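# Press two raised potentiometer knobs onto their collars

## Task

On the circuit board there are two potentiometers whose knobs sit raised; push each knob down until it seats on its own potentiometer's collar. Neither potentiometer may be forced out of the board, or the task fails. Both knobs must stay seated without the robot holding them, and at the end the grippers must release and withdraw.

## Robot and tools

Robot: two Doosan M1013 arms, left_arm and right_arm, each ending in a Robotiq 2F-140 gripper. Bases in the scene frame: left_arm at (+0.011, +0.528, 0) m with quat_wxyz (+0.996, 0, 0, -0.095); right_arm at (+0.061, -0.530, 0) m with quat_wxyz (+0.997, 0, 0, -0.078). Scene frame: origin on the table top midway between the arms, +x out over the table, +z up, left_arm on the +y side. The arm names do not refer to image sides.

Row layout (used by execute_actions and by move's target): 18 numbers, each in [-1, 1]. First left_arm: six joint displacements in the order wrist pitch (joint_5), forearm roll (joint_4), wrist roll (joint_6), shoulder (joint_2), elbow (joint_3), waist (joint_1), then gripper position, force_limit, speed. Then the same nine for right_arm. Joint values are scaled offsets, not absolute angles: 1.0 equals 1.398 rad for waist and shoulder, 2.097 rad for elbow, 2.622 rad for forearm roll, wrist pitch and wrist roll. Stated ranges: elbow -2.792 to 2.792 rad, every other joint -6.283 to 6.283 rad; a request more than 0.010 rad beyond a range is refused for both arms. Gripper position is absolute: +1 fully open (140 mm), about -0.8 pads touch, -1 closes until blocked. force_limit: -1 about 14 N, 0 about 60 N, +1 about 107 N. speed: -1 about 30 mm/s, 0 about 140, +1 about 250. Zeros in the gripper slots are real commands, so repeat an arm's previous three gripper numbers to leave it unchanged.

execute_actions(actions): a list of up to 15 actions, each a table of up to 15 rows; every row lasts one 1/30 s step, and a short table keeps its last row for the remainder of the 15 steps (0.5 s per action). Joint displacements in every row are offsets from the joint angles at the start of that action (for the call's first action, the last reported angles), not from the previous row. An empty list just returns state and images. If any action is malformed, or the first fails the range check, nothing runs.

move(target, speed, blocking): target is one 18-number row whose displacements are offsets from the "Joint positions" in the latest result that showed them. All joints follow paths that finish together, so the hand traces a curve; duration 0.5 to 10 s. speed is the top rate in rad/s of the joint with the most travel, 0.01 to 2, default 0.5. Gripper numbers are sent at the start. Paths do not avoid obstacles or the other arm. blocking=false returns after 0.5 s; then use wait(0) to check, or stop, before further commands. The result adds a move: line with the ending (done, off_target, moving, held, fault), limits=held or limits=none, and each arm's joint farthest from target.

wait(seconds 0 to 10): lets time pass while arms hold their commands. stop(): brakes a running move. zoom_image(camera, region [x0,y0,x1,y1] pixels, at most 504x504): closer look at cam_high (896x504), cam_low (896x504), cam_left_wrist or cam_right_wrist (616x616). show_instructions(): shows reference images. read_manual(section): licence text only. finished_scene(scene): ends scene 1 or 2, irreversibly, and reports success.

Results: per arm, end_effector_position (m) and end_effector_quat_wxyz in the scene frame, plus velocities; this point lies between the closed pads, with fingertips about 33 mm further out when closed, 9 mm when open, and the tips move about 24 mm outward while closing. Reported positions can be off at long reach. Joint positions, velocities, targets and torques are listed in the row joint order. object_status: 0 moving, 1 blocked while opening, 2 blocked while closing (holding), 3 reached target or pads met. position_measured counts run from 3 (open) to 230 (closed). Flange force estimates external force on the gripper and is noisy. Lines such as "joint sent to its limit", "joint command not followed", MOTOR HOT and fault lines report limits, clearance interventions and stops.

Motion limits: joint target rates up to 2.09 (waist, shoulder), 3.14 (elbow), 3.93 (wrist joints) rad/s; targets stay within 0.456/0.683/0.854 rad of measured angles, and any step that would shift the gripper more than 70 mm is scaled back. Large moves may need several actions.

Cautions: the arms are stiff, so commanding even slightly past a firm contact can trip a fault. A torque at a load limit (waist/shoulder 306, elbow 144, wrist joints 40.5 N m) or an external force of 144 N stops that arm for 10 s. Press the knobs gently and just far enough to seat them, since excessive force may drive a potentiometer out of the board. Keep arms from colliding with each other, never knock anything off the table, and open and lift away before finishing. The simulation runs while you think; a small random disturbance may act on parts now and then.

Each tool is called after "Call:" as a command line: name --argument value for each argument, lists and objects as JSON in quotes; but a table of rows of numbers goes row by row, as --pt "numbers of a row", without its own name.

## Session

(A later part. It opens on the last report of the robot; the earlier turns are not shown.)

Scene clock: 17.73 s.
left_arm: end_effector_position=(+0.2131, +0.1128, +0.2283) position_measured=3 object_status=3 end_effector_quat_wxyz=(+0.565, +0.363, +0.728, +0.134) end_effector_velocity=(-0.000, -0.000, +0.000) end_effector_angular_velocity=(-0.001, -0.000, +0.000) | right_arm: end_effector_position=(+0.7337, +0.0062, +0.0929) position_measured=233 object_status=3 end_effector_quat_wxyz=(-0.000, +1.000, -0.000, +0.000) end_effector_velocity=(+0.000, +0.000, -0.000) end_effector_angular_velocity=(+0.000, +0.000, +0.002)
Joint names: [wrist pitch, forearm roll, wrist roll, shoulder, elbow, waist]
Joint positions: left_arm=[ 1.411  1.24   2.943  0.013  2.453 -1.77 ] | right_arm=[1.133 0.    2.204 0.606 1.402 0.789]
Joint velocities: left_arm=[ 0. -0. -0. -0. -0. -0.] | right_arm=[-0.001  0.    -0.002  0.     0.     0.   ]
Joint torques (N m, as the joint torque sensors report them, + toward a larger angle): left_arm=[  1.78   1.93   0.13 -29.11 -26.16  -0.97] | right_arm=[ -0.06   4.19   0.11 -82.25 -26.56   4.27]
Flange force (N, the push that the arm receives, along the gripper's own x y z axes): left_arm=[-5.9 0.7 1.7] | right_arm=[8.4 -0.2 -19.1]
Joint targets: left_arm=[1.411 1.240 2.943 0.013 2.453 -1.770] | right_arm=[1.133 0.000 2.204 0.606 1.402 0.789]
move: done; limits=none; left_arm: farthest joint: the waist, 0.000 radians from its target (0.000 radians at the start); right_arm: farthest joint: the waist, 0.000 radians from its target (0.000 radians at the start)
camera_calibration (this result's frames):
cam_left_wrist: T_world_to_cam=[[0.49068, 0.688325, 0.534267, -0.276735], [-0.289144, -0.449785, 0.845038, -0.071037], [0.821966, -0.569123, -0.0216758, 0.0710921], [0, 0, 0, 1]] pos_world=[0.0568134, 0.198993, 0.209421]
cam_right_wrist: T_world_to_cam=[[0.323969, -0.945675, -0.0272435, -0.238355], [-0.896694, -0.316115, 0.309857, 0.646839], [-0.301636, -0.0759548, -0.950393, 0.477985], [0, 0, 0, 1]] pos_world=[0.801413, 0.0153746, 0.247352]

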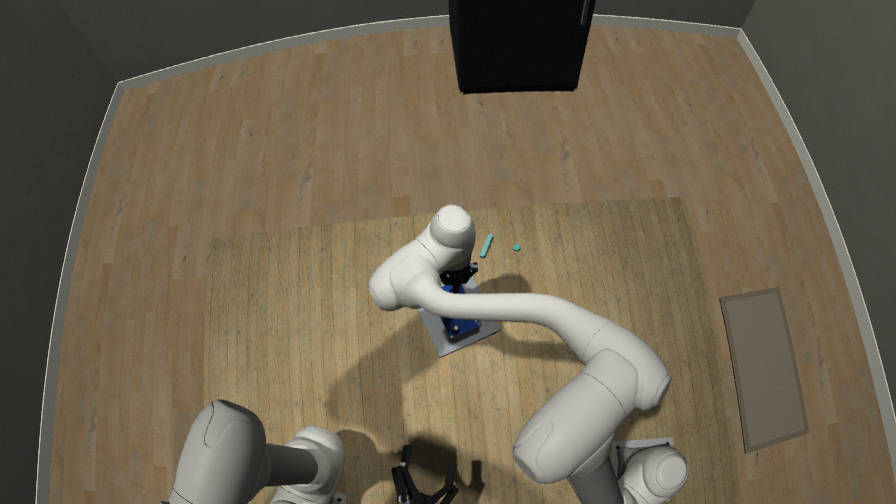

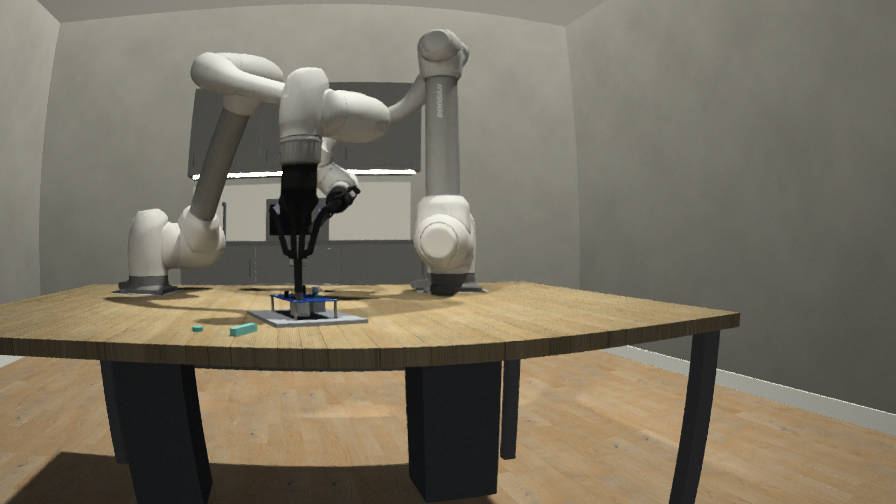

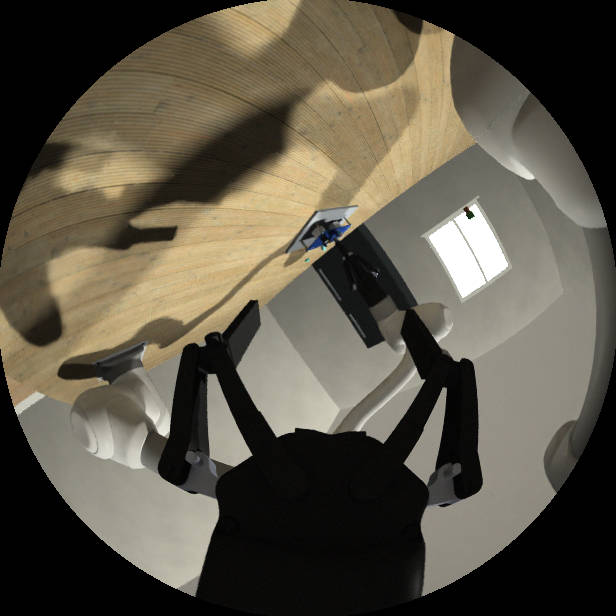

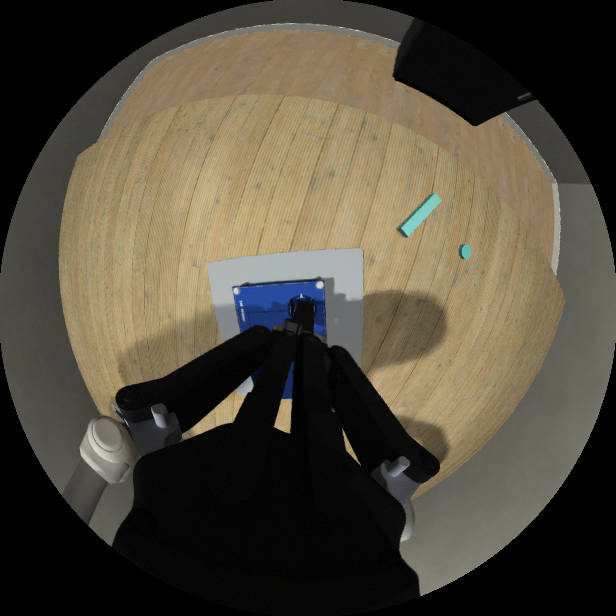

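Call:
move --target '[0,0,0,0,0,0,1,0,0, -0.00023042,0,0,0.00018512,0.0001647,0,-1,0,1]' --speed 0.01

Scene clock: 18.57 s.
left_arm: end_effector_position=(+0.2131, +0.1128, +0.2283) position_measured=3 object_status=3 end_effector_quat_wxyz=(+0.565, +0.363, +0.728, +0.134) end_effector_velocity=(-0.000, -0.001, +0.001) end_effector_angular_velocity=(-0.001, -0.000, +0.000) | right_arm: end_effector_position=(+0.7337, +0.0062, +0.0925) position_measured=233 object_status=3 end_effector_quat_wxyz=(-0.000, +1.000, -0.000, +0.000) end_effector_velocity=(+0.000, +0.000, +0.000) end_effector_angular_velocity=(+0.000, -0.000, +0.001)
Joint names: [wrist pitch, forearm roll, wrist roll, shoulder, elbow, waist]
Joint positions: left_arm=[ 1.411  1.24   2.943  0.013  2.453 -1.77 ] | right_arm=[1.133 0.    2.204 0.606 1.402 0.789]
Joint velocities: left_arm=[ 0.001 -0.    -0.    -0.    -0.001 -0.   ] | right_arm=[ 0.    -0.    -0.001  0.    -0.     0.   ]
Joint torques (N m, as the joint torque sensors report them, + toward a larger angle): left_arm=[  1.87   1.93  -0.06 -28.81 -26.15  -0.53] | right_arm=[  0.46   3.67  -0.3  -81.86 -26.72   5.43]
Flange force (N, the push that the arm receives, along the gripper's own x y z axes): left_arm=[-6.2 1.4 0.4] | right_arm=[7.7 1.5 -18.4]
Joint targets: left_arm=[1.411 1.240 2.943 0.013 2.453 -1.770] | right_arm=[1.133 0.000 2.204 0.606 1.402 0.789]
move: done; limits=none; left_arm: farthest joint: the waist, 0.000 radians from its target (0.000 radians at the start); right_arm: farthest joint: the waist, 0.000 radians from its target (0.000 radians at the start)
camera_calibration (this result's frames):
cam_left_wrist: T_world_to_cam=[[0.49068, 0.688325, 0.534267, -0.276736], [-0.289144, -0.449785, 0.845038, -0.071037], [0.821966, -0.569124, -0.0216754, 0.0710919], [0, 0, 0, 1]] pos_world=[0.0568135, 0.198993, 0.209421]
cam_right_wrist: T_world_to_cam=[[0.323968, -0.945676, -0.0272436, -0.238368], [-0.896694, -0.316115, 0.309856, 0.64695], [-0.301636, -0.0759545, -0.950393, 0.477611], [0, 0, 0, 1]] pos_world=[0.801404, 0.0153682, 0.246963]

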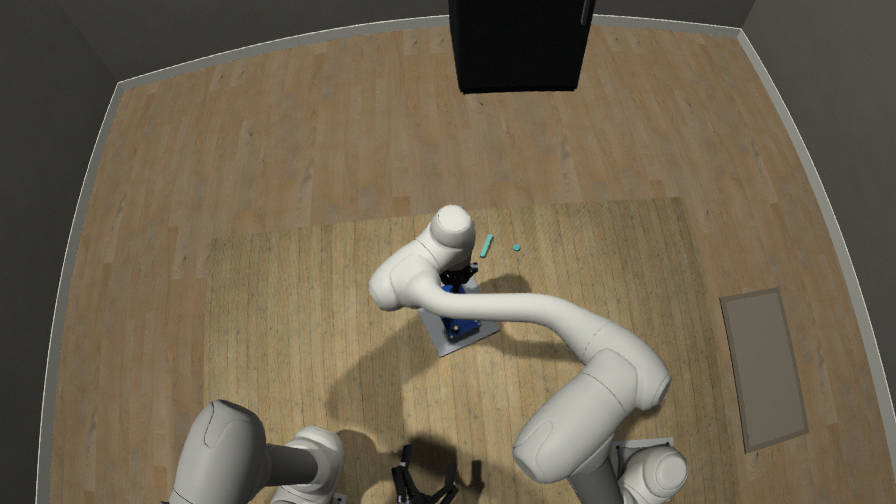

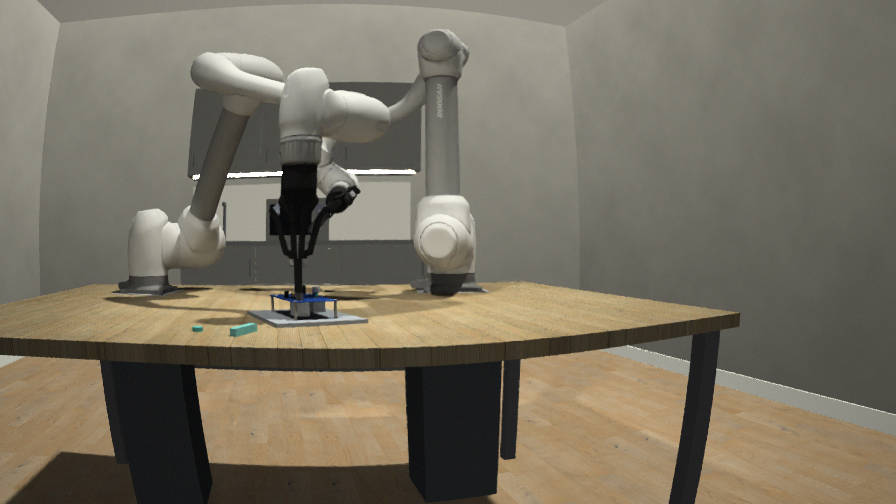

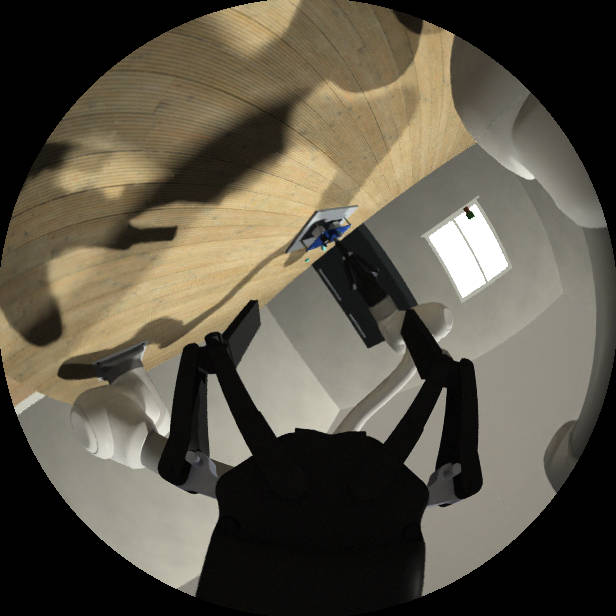

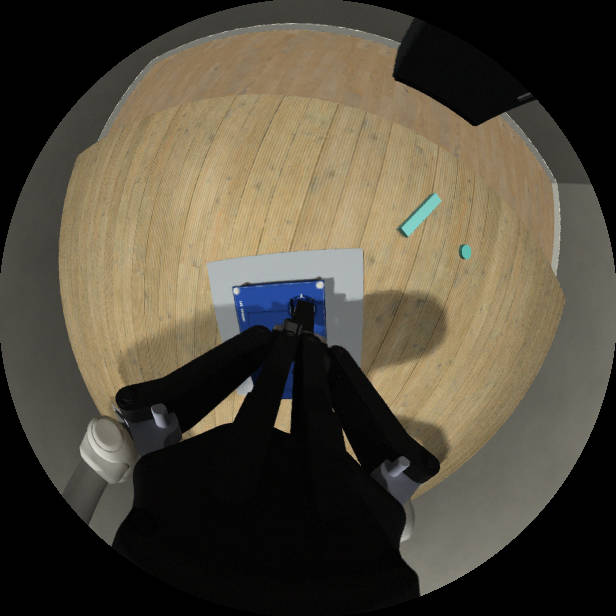

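Call:
move --target '[0,0,0,0,0,0,1,0,0, -0.00023042,0,0,0.00018512,0.0001647,0,-1,0,1]' --speed 0.01

Call:
zoom_image --camera "cam_low" --region '[275, 270, 325, 305]'

Scene clock: 19.37 s.
left_arm: end_effector_position=(+0.2131, +0.1128, +0.2283) position_measured=3 object_status=3 end_effector_quat_wxyz=(+0.565, +0.363, +0.728, +0.134) end_effector_velocity=(+0.000, +0.000, -0.001) end_effector_angular_velocity=(+0.001, +0.001, -0.001) | right_arm: end_effector_position=(+0.7337, +0.0062, +0.0921) position_measured=233 object_status=3 end_effector_quat_wxyz=(-0.000, +1.000, -0.000, +0.000) end_effector_velocity=(+0.000, +0.000, +0.000) end_effector_angular_velocity=(+0.001, +0.000, -0.001)
Joint names: [wrist pitch, forearm roll, wrist roll, shoulder, elbow, waist]
Joint positions: left_arm=[ 1.411  1.24   2.943  0.013  2.453 -1.77 ] | right_arm=[1.132 0.    2.204 0.607 1.403 0.789]
Joint velocities: left_arm=[-0.002 -0.     0.     0.     0.001  0.   ] | right_arm=[ 0.     0.001  0.001  0.    -0.001  0.   ]
Joint torques (N m, as the joint torque sensors report them, + toward a larger angle): left_arm=[  1.85   2.04   0.09 -29.72 -26.82  -0.95] | right_arm=[ -0.06   3.81  -0.1  -82.51 -25.87   3.84]
Flange force (N, the push that the arm receives, along the gripper's own x y z axes): left_arm=[-4.1 -0.2 2.3] | right_arm=[9.4 -2.0 -19.6]
Joint targets: left_arm=[1.411 1.240 2.943 0.013 2.453 -1.770] | right_arm=[1.132 0.000 2.204 0.607 1.403 0.789]
move: done; limits=none; left_arm: farthest joint: the waist, 0.000 radians from its target (0.000 radians at the start); right_arm: farthest joint: the waist, 0.000 radians from its target (0.000 radians at the start)
camera_calibration (this result's frames):
cam_left_wrist: T_world_to_cam=[[0.49068, 0.688325, 0.534267, -0.276736], [-0.289144, -0.449785, 0.845038, -0.071037], [0.821966, -0.569123, -0.0216756, 0.071092], [0, 0, 0, 1]] pos_world=[0.0568134, 0.198993, 0.209421]
cam_right_wrist: T_world_to_cam=[[0.323968, -0.945676, -0.0272438, -0.238382], [-0.896694, -0.316115, 0.309856, 0.647061], [-0.301635, -0.0759541, -0.950393, 0.477238], [0, 0, 0, 1]] pos_world=[0.801396, 0.0153618, 0.246574]

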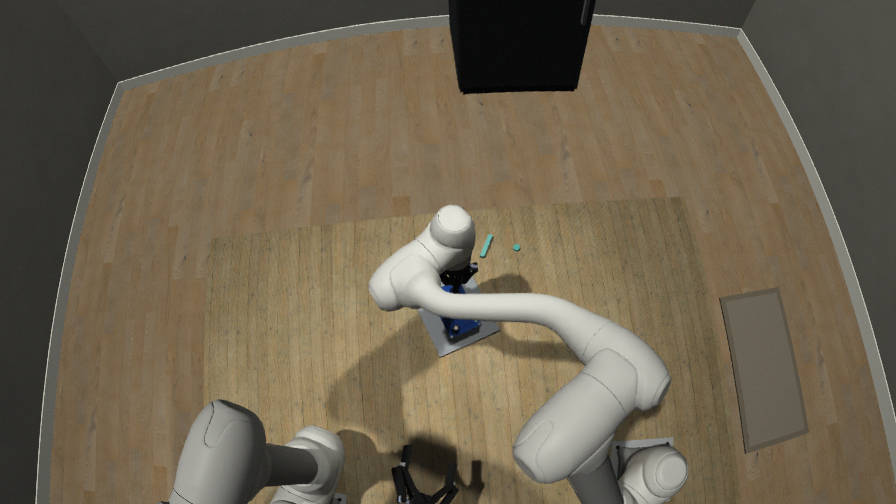

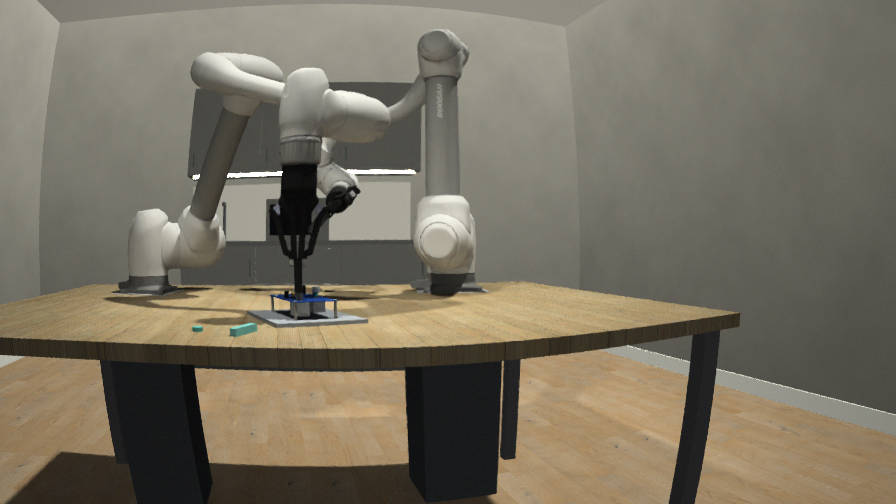

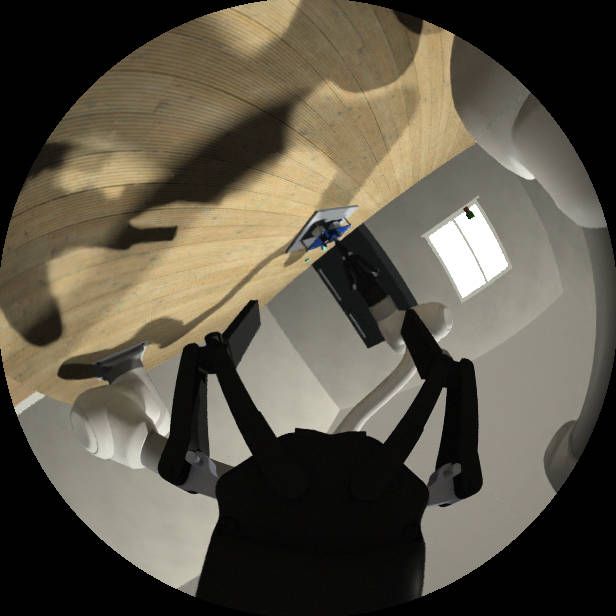

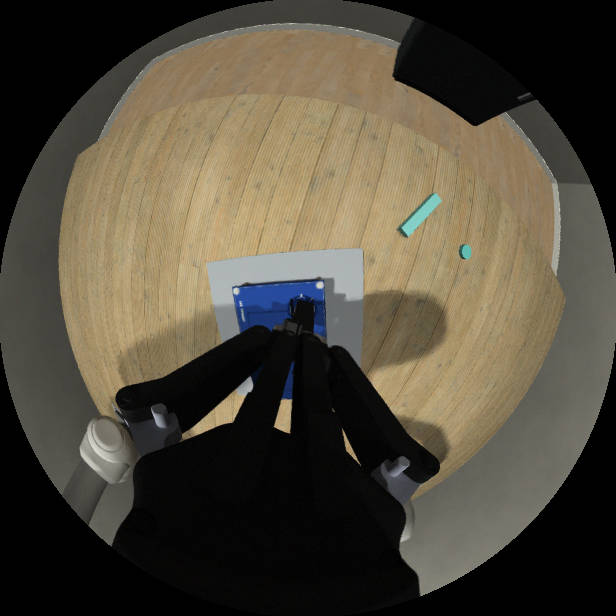

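Region (275, 270, 325, 305) of cam_low's 896x504 image, scaled by 10.080, with more detail than that image has; it fills the top 353 rows of this view, and the rest is white.

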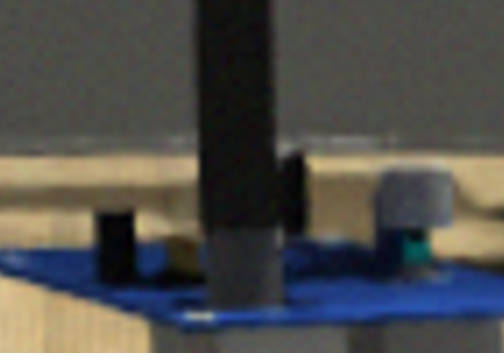

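Call:
move --target '[0,0,0,0,0,0,1,0,0, -0.00023042,0,0,0.00018512,0.0001647,0,-1,0,1]' --speed 0.01

Scene clock: 20.20 s.
left_arm: end_effector_position=(+0.2131, +0.1128, +0.2283) position_measured=3 object_status=3 end_effector_quat_wxyz=(+0.565, +0.363, +0.728, +0.134) end_effector_velocity=(+0.000, +0.000, -0.000) end_effector_angular_velocity=(+0.001, -0.001, +0.001) | right_arm: end_effector_position=(+0.7337, +0.0062, +0.0917) position_measured=233 object_status=3 end_effector_quat_wxyz=(-0.000, +1.000, -0.000, +0.000) end_effector_velocity=(+0.000, +0.000, +0.000) end_effector_angular_velocity=(-0.000, -0.000, +0.000)
Joint names: [wrist pitch, forearm roll, wrist roll, shoulder, elbow, waist]
Joint positions: left_arm=[ 1.411  1.24   2.943  0.013  2.453 -1.77 ] | right_arm=[1.132 0.    2.204 0.607 1.403 0.789]
Joint velocities: left_arm=[0.    0.    0.    0.001 0.    0.001] | right_arm=[ 0. -0.  0.  0. -0.  0.]
Joint torques (N m, as the joint torque sensors report them, + toward a larger angle): left_arm=[  1.81   1.95  -0.05 -28.68 -26.18  -0.32] | right_arm=[  0.14   4.15  -0.1  -77.51 -25.8    1.3 ]
Flange force (N, the push that the arm receives, along the gripper's own x y z axes): left_arm=[-5.8 1.8 -0.3] | right_arm=[1.9 0.2 -22.8]
Joint targets: left_arm=[1.411 1.240 2.943 0.013 2.453 -1.770] | right_arm=[1.132 0.000 2.204 0.607 1.403 0.789]
move: done; limits=none; left_arm: farthest joint: the waist, 0.000 radians from its target (0.000 radians at the start); right_arm: farthest joint: the waist, 0.000 radians from its target (0.000 radians at the start)
camera_calibration (this result's frames):
cam_left_wrist: T_world_to_cam=[[0.49068, 0.688325, 0.534267, -0.276736], [-0.289144, -0.449786, 0.845038, -0.0710369], [0.821966, -0.569123, -0.0216756, 0.0710919], [0, 0, 0, 1]] pos_world=[0.0568135, 0.198993, 0.209421]
cam_right_wrist: T_world_to_cam=[[0.323968, -0.945676, -0.0272461, -0.238395], [-0.896696, -0.316116, 0.309849, 0.647174], [-0.301629, -0.0759496, -0.950395, 0.476866], [0, 0, 0, 1]] pos_world=[0.801387, 0.0153558, 0.24619]

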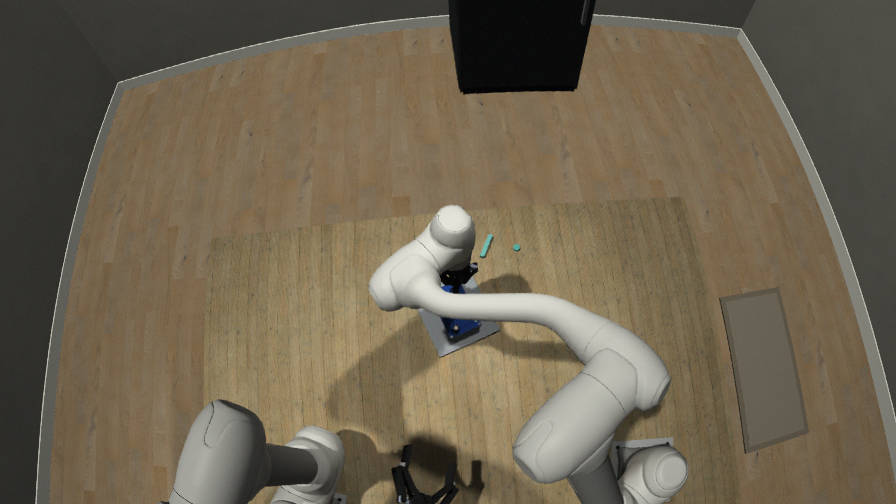

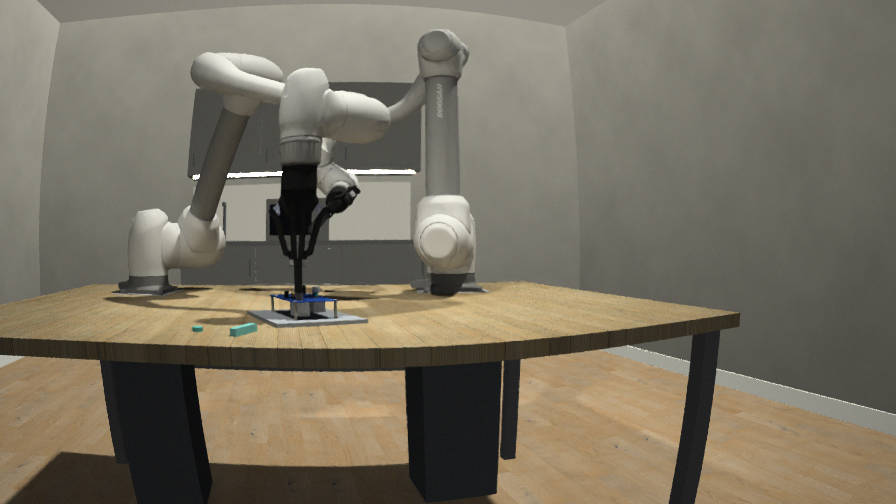

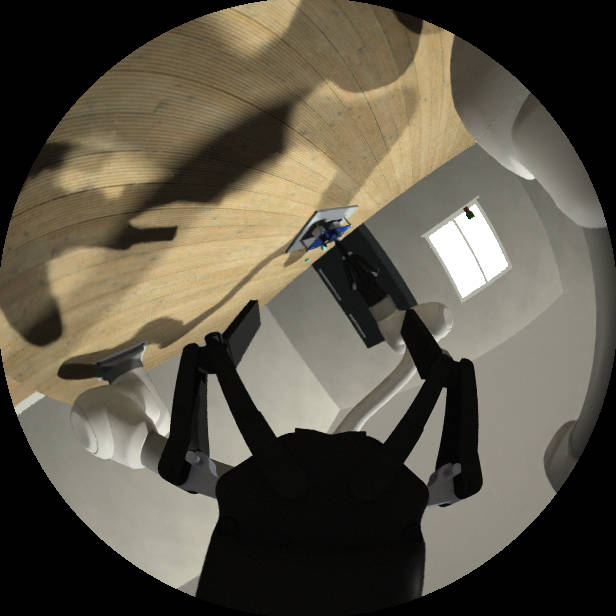

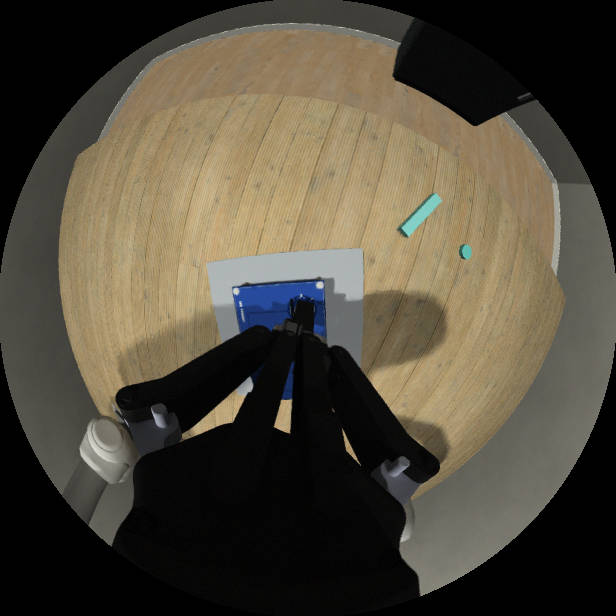

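Call:
move --target '[0,0,0,0,0,0,1,0,0, 0.0063367,0,0,-0.0050908,-0.0045293,0,-1,0,1]' --speed 0.04

Call:
zoom_image --camera "cam_low" --region '[275, 270, 325, 305]'

Scene clock: 21.97 s.
left_arm: end_effector_position=(+0.2131, +0.1128, +0.2283) position_measured=3 object_status=3 end_effector_quat_wxyz=(+0.565, +0.363, +0.728, +0.134) end_effector_velocity=(+0.000, -0.000, -0.000) end_effector_angular_velocity=(-0.000, +0.001, +0.000) | right_arm: end_effector_position=(+0.7339, +0.0063, +0.1025) position_measured=233 object_status=3 end_effector_quat_wxyz=(-0.000, +1.000, -0.000, +0.000) end_effector_velocity=(+0.001, -0.000, +0.001) end_effector_angular_velocity=(-0.001, -0.003, +0.001)
Joint names: [wrist pitch, forearm roll, wrist roll, shoulder, elbow, waist]
Joint positions: left_arm=[ 1.411  1.24   2.943  0.013  2.453 -1.77 ] | right_arm=[1.148 0.    2.204 0.6   1.393 0.789]
Joint velocities: left_arm=[-0.001 -0.    -0.    -0.    -0.     0.   ] | right_arm=[ 0.    -0.002 -0.    -0.001 -0.001 -0.   ]
Joint torques (N m, as the joint torque sensors report them, + toward a larger angle): left_arm=[  1.81   1.92   0.   -27.95 -26.55  -0.6 ] | right_arm=[ -0.16   4.12   0.31 -99.26 -38.92   3.75]
Flange force (N, the push that the arm receives, along the gripper's own x y z axes): left_arm=[-5.7 3.9 0.3] | right_arm=[4.4 2.5 2.7]
Joint targets: left_arm=[1.411 1.240 2.943 0.013 2.453 -1.770] | right_arm=[1.148 0.000 2.204 0.600 1.393 0.789]
move: done; limits=none; left_arm: farthest joint: the waist, 0.000 radians from its target (0.000 radians at the start); right_arm: farthest joint: the wrist pitch, 0.001 radians from its target (0.017 radians at the start)
camera_calibration (this result's frames):
cam_left_wrist: T_world_to_cam=[[0.49068, 0.688325, 0.534267, -0.276736], [-0.289144, -0.449786, 0.845038, -0.071037], [0.821966, -0.569123, -0.0216757, 0.071092], [0, 0, 0, 1]] pos_world=[0.0568135, 0.198993, 0.209421]
cam_right_wrist: T_world_to_cam=[[0.323972, -0.945675, -0.027232, -0.238036], [-0.896681, -0.316111, 0.309899, 0.644016], [-0.301672, -0.0759801, -0.950379, 0.487228], [0, 0, 0, 1]] pos_world=[0.801577, 0.0154952, 0.256989]

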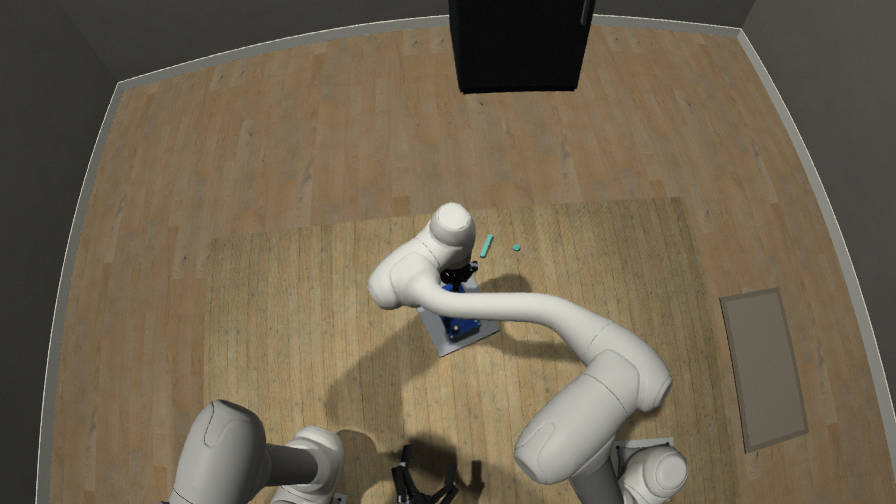

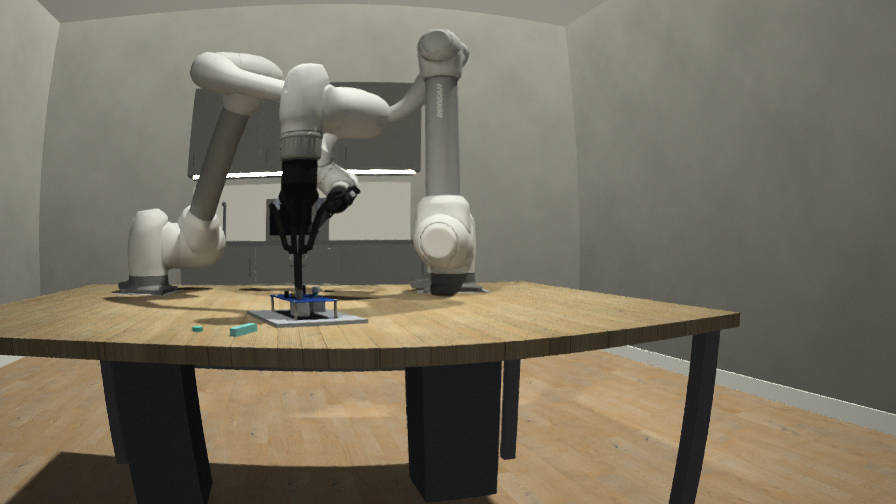

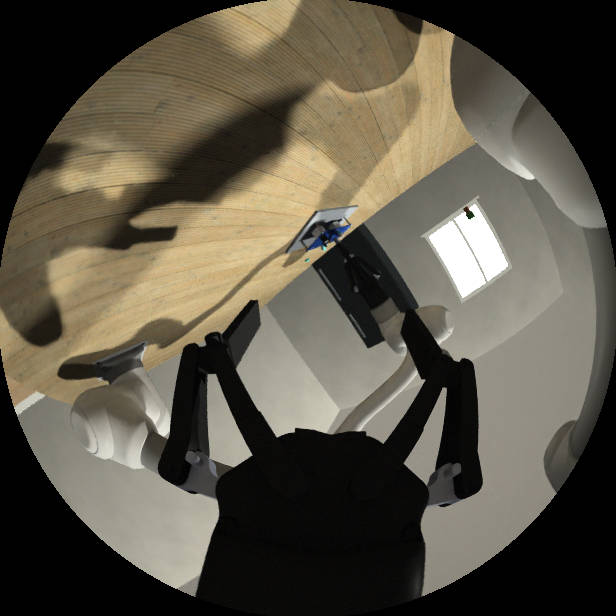

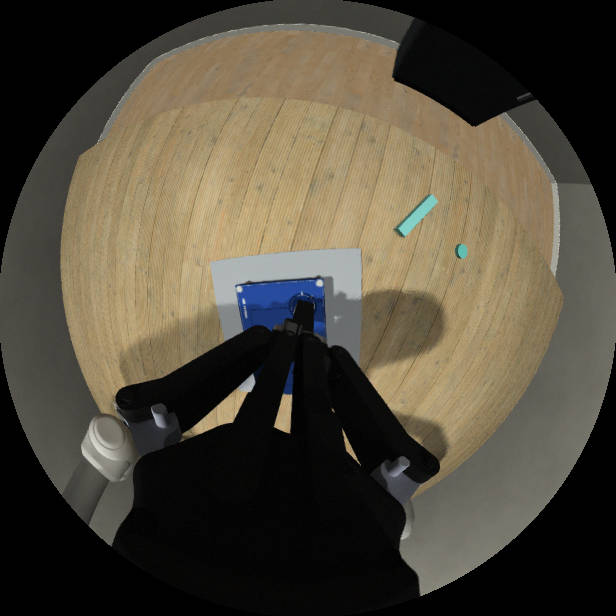

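Region (275, 270, 325, 305) of cam_low's 896x504 image, scaled by 10.080, with more detail than that image has; it fills the top 353 rows of this view, and the rest is white.

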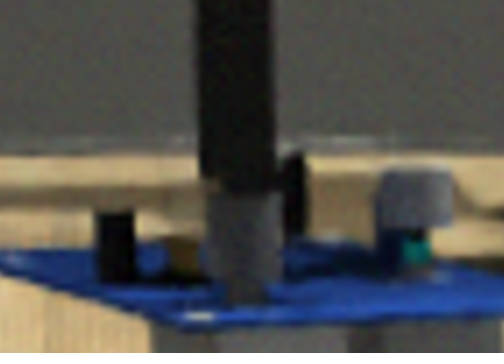

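Call:
move --target '[0,0,0,0,0,0,1,0,0, 0.000256,0,0.026327,-0.020751,0.013515,0.049378,-1,0,1]' --speed 0.12

Call:
zoom_image --camera "cam_low" --region '[285, 265, 335, 300]'

Call:
zoom_image --camera "cam_right_wrist" --region '[255, 255, 355, 340]'

Scene clock: 23.40 s.
left_arm: end_effector_position=(+0.2131, +0.1128, +0.2283) position_measured=3 object_status=3 end_effector_quat_wxyz=(+0.565, +0.363, +0.728, +0.134) end_effector_velocity=(-0.000, -0.000, +0.000) end_effector_angular_velocity=(-0.001, +0.001, -0.000) | right_arm: end_effector_position=(+0.6841, +0.0418, +0.1128) position_measured=233 object_status=3 end_effector_quat_wxyz=(-0.000, +1.000, -0.000, +0.000) end_effector_velocity=(-0.001, +0.001, +0.000) end_effector_angular_velocity=(+0.000, +0.000, -0.001)
Joint names: [wrist pitch, forearm roll, wrist roll, shoulder, elbow, waist]
Joint positions: left_arm=[ 1.411  1.24   2.943  0.013  2.453 -1.77 ] | right_arm=[1.149 0.    2.272 0.571 1.422 0.858]
Joint velocities: left_arm=[-0.    -0.    -0.    -0.    -0.001 -0.   ] | right_arm=[ 0.     0.     0.003 -0.001  0.001  0.002]
Joint torques (N m, as the joint torque sensors report them, + toward a larger angle): left_arm=[  1.86   1.8   -0.03 -28.61 -26.15  -1.24] | right_arm=[ -0.23   4.26  -0.13 -97.97 -38.65   1.56]
Flange force (N, the push that the arm receives, along the gripper's own x y z axes): left_arm=[-6.7 2.0 2.3] | right_arm=[4.8 -1.8 3.0]
Joint targets: left_arm=[1.411 1.240 2.943 0.013 2.453 -1.770] | right_arm=[1.149 0.000 2.273 0.571 1.422 0.858]
move: done; limits=none; left_arm: farthest joint: the waist, 0.000 radians from its target (0.000 radians at the start); right_arm: farthest joint: the wrist roll, 0.001 radians from its target (0.069 radians at the start)
camera_calibration (this result's frames):
cam_left_wrist: T_world_to_cam=[[0.49068, 0.688325, 0.534267, -0.276735], [-0.289144, -0.449786, 0.845038, -0.0710369], [0.821966, -0.569123, -0.0216758, 0.0710921], [0, 0, 0, 1]] pos_world=[0.0568134, 0.198993, 0.209421]
cam_right_wrist: T_world_to_cam=[[0.32398, -0.945672, -0.0272402, -0.188044], [-0.896666, -0.316118, 0.309934, 0.607396], [-0.301707, -0.0759872, -0.950368, 0.484664], [0, 0, 0, 1]] pos_world=[0.75178, 0.0510091, 0.267234]

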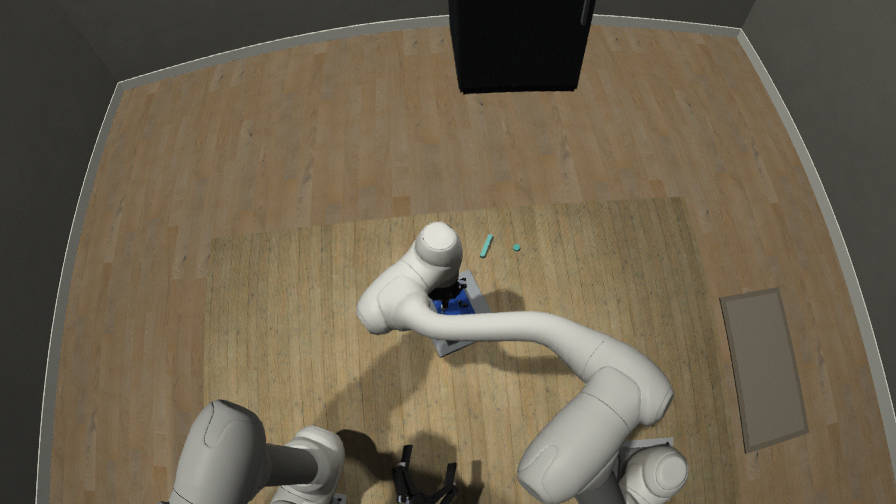

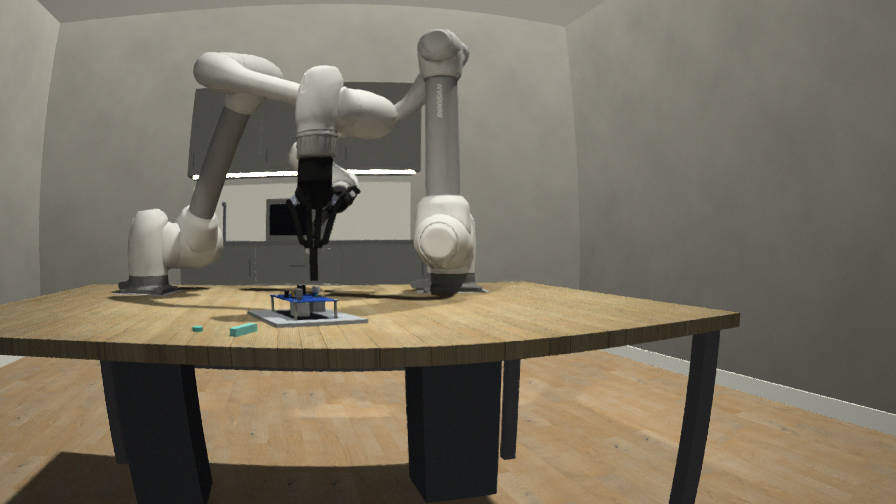

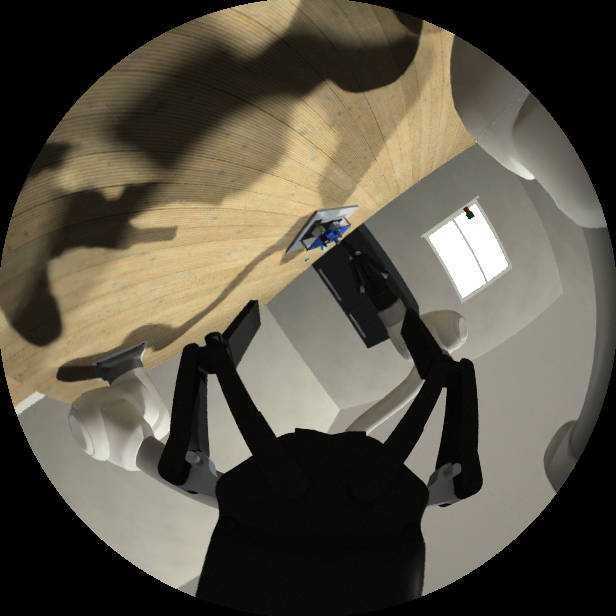

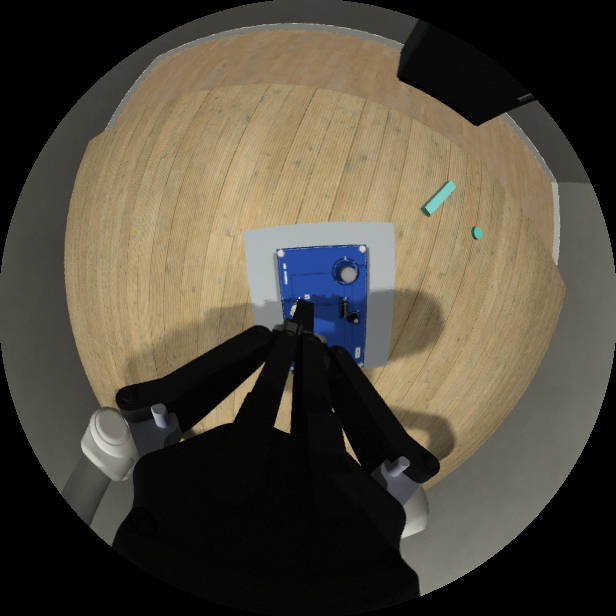

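Region (285, 265, 335, 300) of cam_low's 896x504 image, scaled by 10.080, with more detail than that image has; it fills the top 353 rows of this view, and the rest is white.

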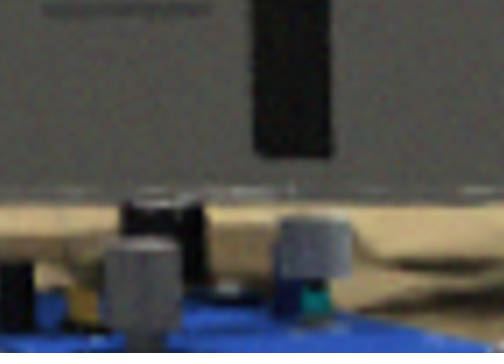

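Region (255, 255, 355, 340) of cam_right_wrist's 616x616 image, scaled by 5.040, with more detail than that image has; it fills the top 428 rows of this view, and the rest is white.

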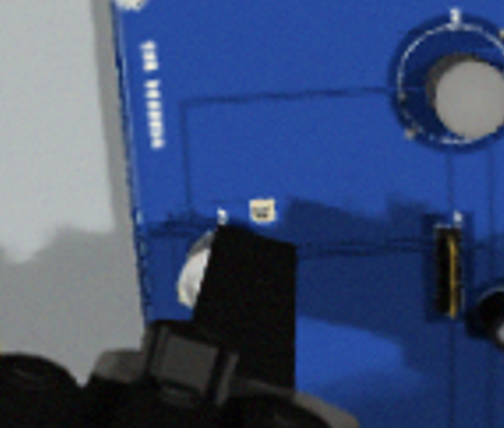

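Call:
move --target '[0,0,0,0,0,0,1,0,0, -0.0037,0,0.0017,0.007127,-0.00039,0.00289,-1,0,1]' --speed 0.03

Call:
zoom_image --camera "cam_low" --region '[285, 265, 335, 300]'

Scene clock: 24.80 s.
left_arm: end_effector_position=(+0.2131, +0.1128, +0.2283) position_measured=3 object_status=3 end_effector_quat_wxyz=(+0.565, +0.363, +0.728, +0.134) end_effector_velocity=(-0.000, -0.001, +0.000) end_effector_angular_velocity=(-0.001, +0.001, +0.000) | right_arm: end_effector_position=(+0.6842, +0.0464, +0.1049) position_measured=233 object_status=3 end_effector_quat_wxyz=(-0.000, +1.000, -0.001, +0.000) end_effector_velocity=(+0.000, +0.001, -0.001) end_effector_angular_velocity=(+0.001, -0.000, -0.001)
Joint names: [wrist pitch, forearm roll, wrist roll, shoulder, elbow, waist]
Joint positions: left_arm=[ 1.411  1.24   2.943  0.013  2.453 -1.77 ] | right_arm=[1.139 0.    2.277 0.581 1.421 0.862]
Joint velocities: left_arm=[-0.     0.     0.    -0.    -0.001  0.001] | right_arm=[-0.002  0.001  0.001  0.001 -0.     0.001]
Joint torques (N m, as the joint torque sensors report them, + toward a larger angle): left_arm=[  1.91   1.93   0.01 -29.08 -26.61  -1.11] | right_arm=[ -0.32   4.12   0.05 -96.71 -37.28   3.09]
Flange force (N, the push that the arm receives, along the gripper's own x y z axes): left_arm=[-5.6 1.2 2.6] | right_arm=[5.8 -0.3 0.3]
Joint targets: left_arm=[1.411 1.240 2.943 0.013 2.453 -1.770] | right_arm=[1.139 0.000 2.277 0.581 1.421 0.862]
move: done; limits=none; left_arm: farthest joint: the waist, 0.000 radians from its target (0.000 radians at the start); right_arm: farthest joint: the waist, 0.000 radians from its target (0.004 radians at the start)
camera_calibration (this result's frames):
cam_left_wrist: T_world_to_cam=[[0.49068, 0.688325, 0.534267, -0.276736], [-0.289144, -0.449786, 0.845038, -0.0710369], [0.821966, -0.569123, -0.0216757, 0.071092], [0, 0, 0, 1]] pos_world=[0.0568135, 0.198993, 0.209421]
cam_right_wrist: T_world_to_cam=[[0.323602, -0.945795, -0.0274402, -0.183715], [-0.896925, -0.315859, 0.30945, 0.61164], [-0.301344, -0.0755268, -0.95052, 0.477291], [0, 0, 0, 1]] pos_world=[0.751874, 0.0554836, 0.259361]

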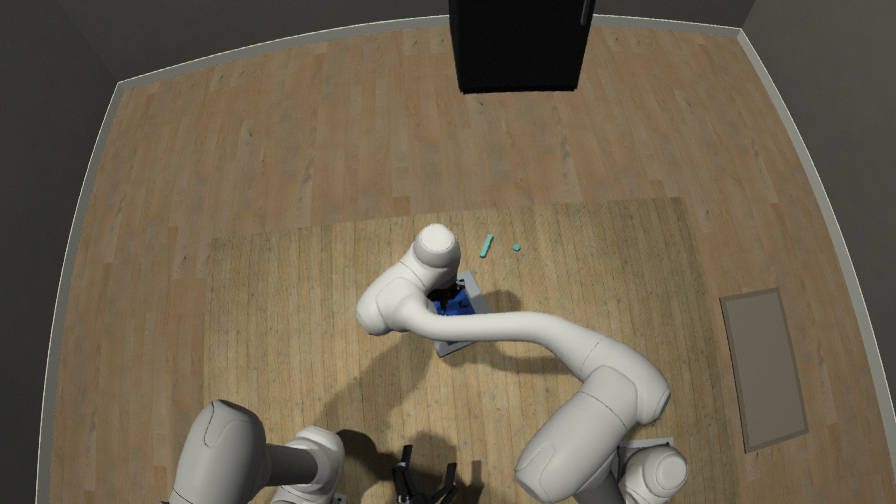

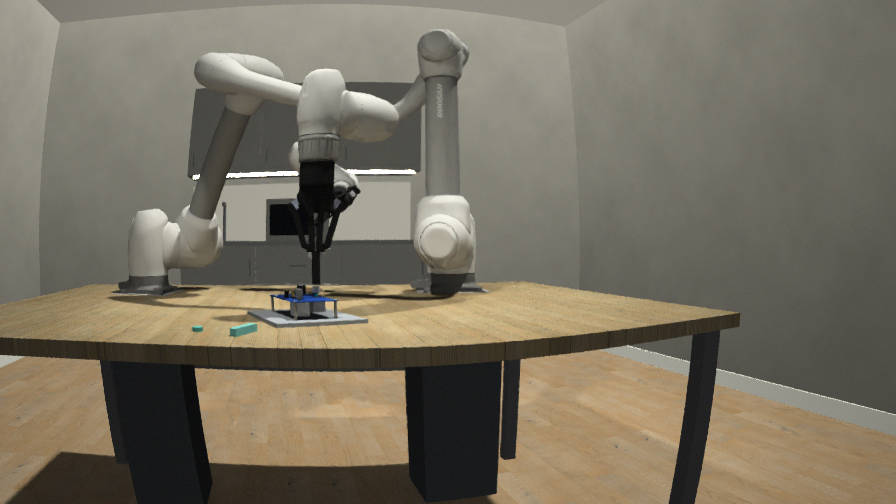

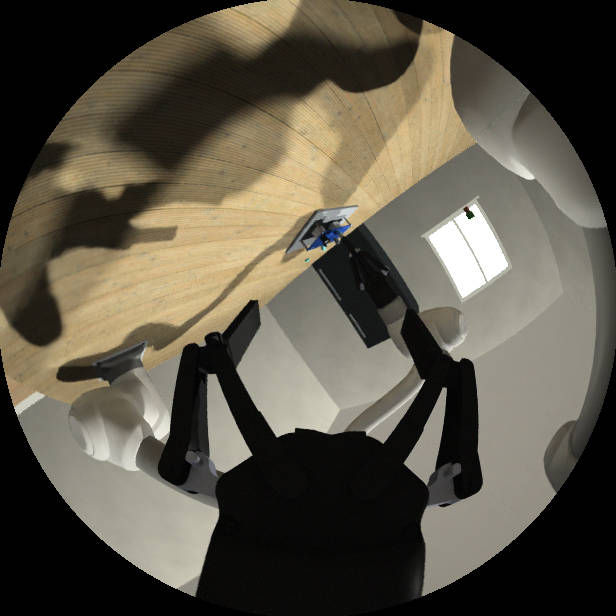

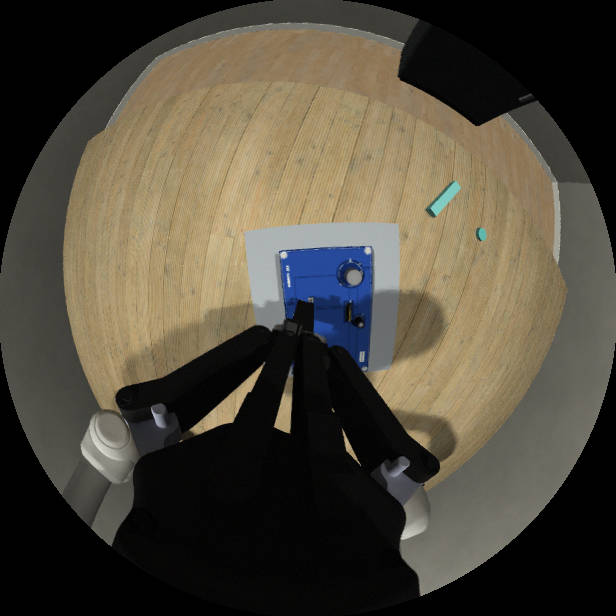

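Region (285, 265, 335, 300) of cam_low's 896x504 image, scaled by 10.080, with more detail than that image has; it fills the top 353 rows of this view, and the rest is white.

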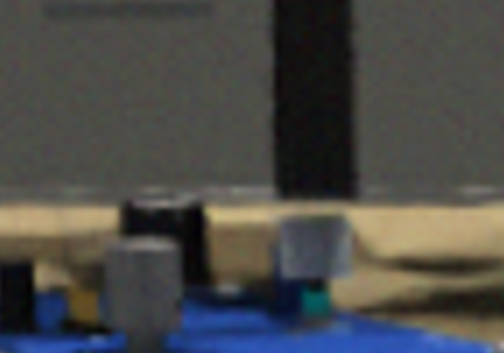

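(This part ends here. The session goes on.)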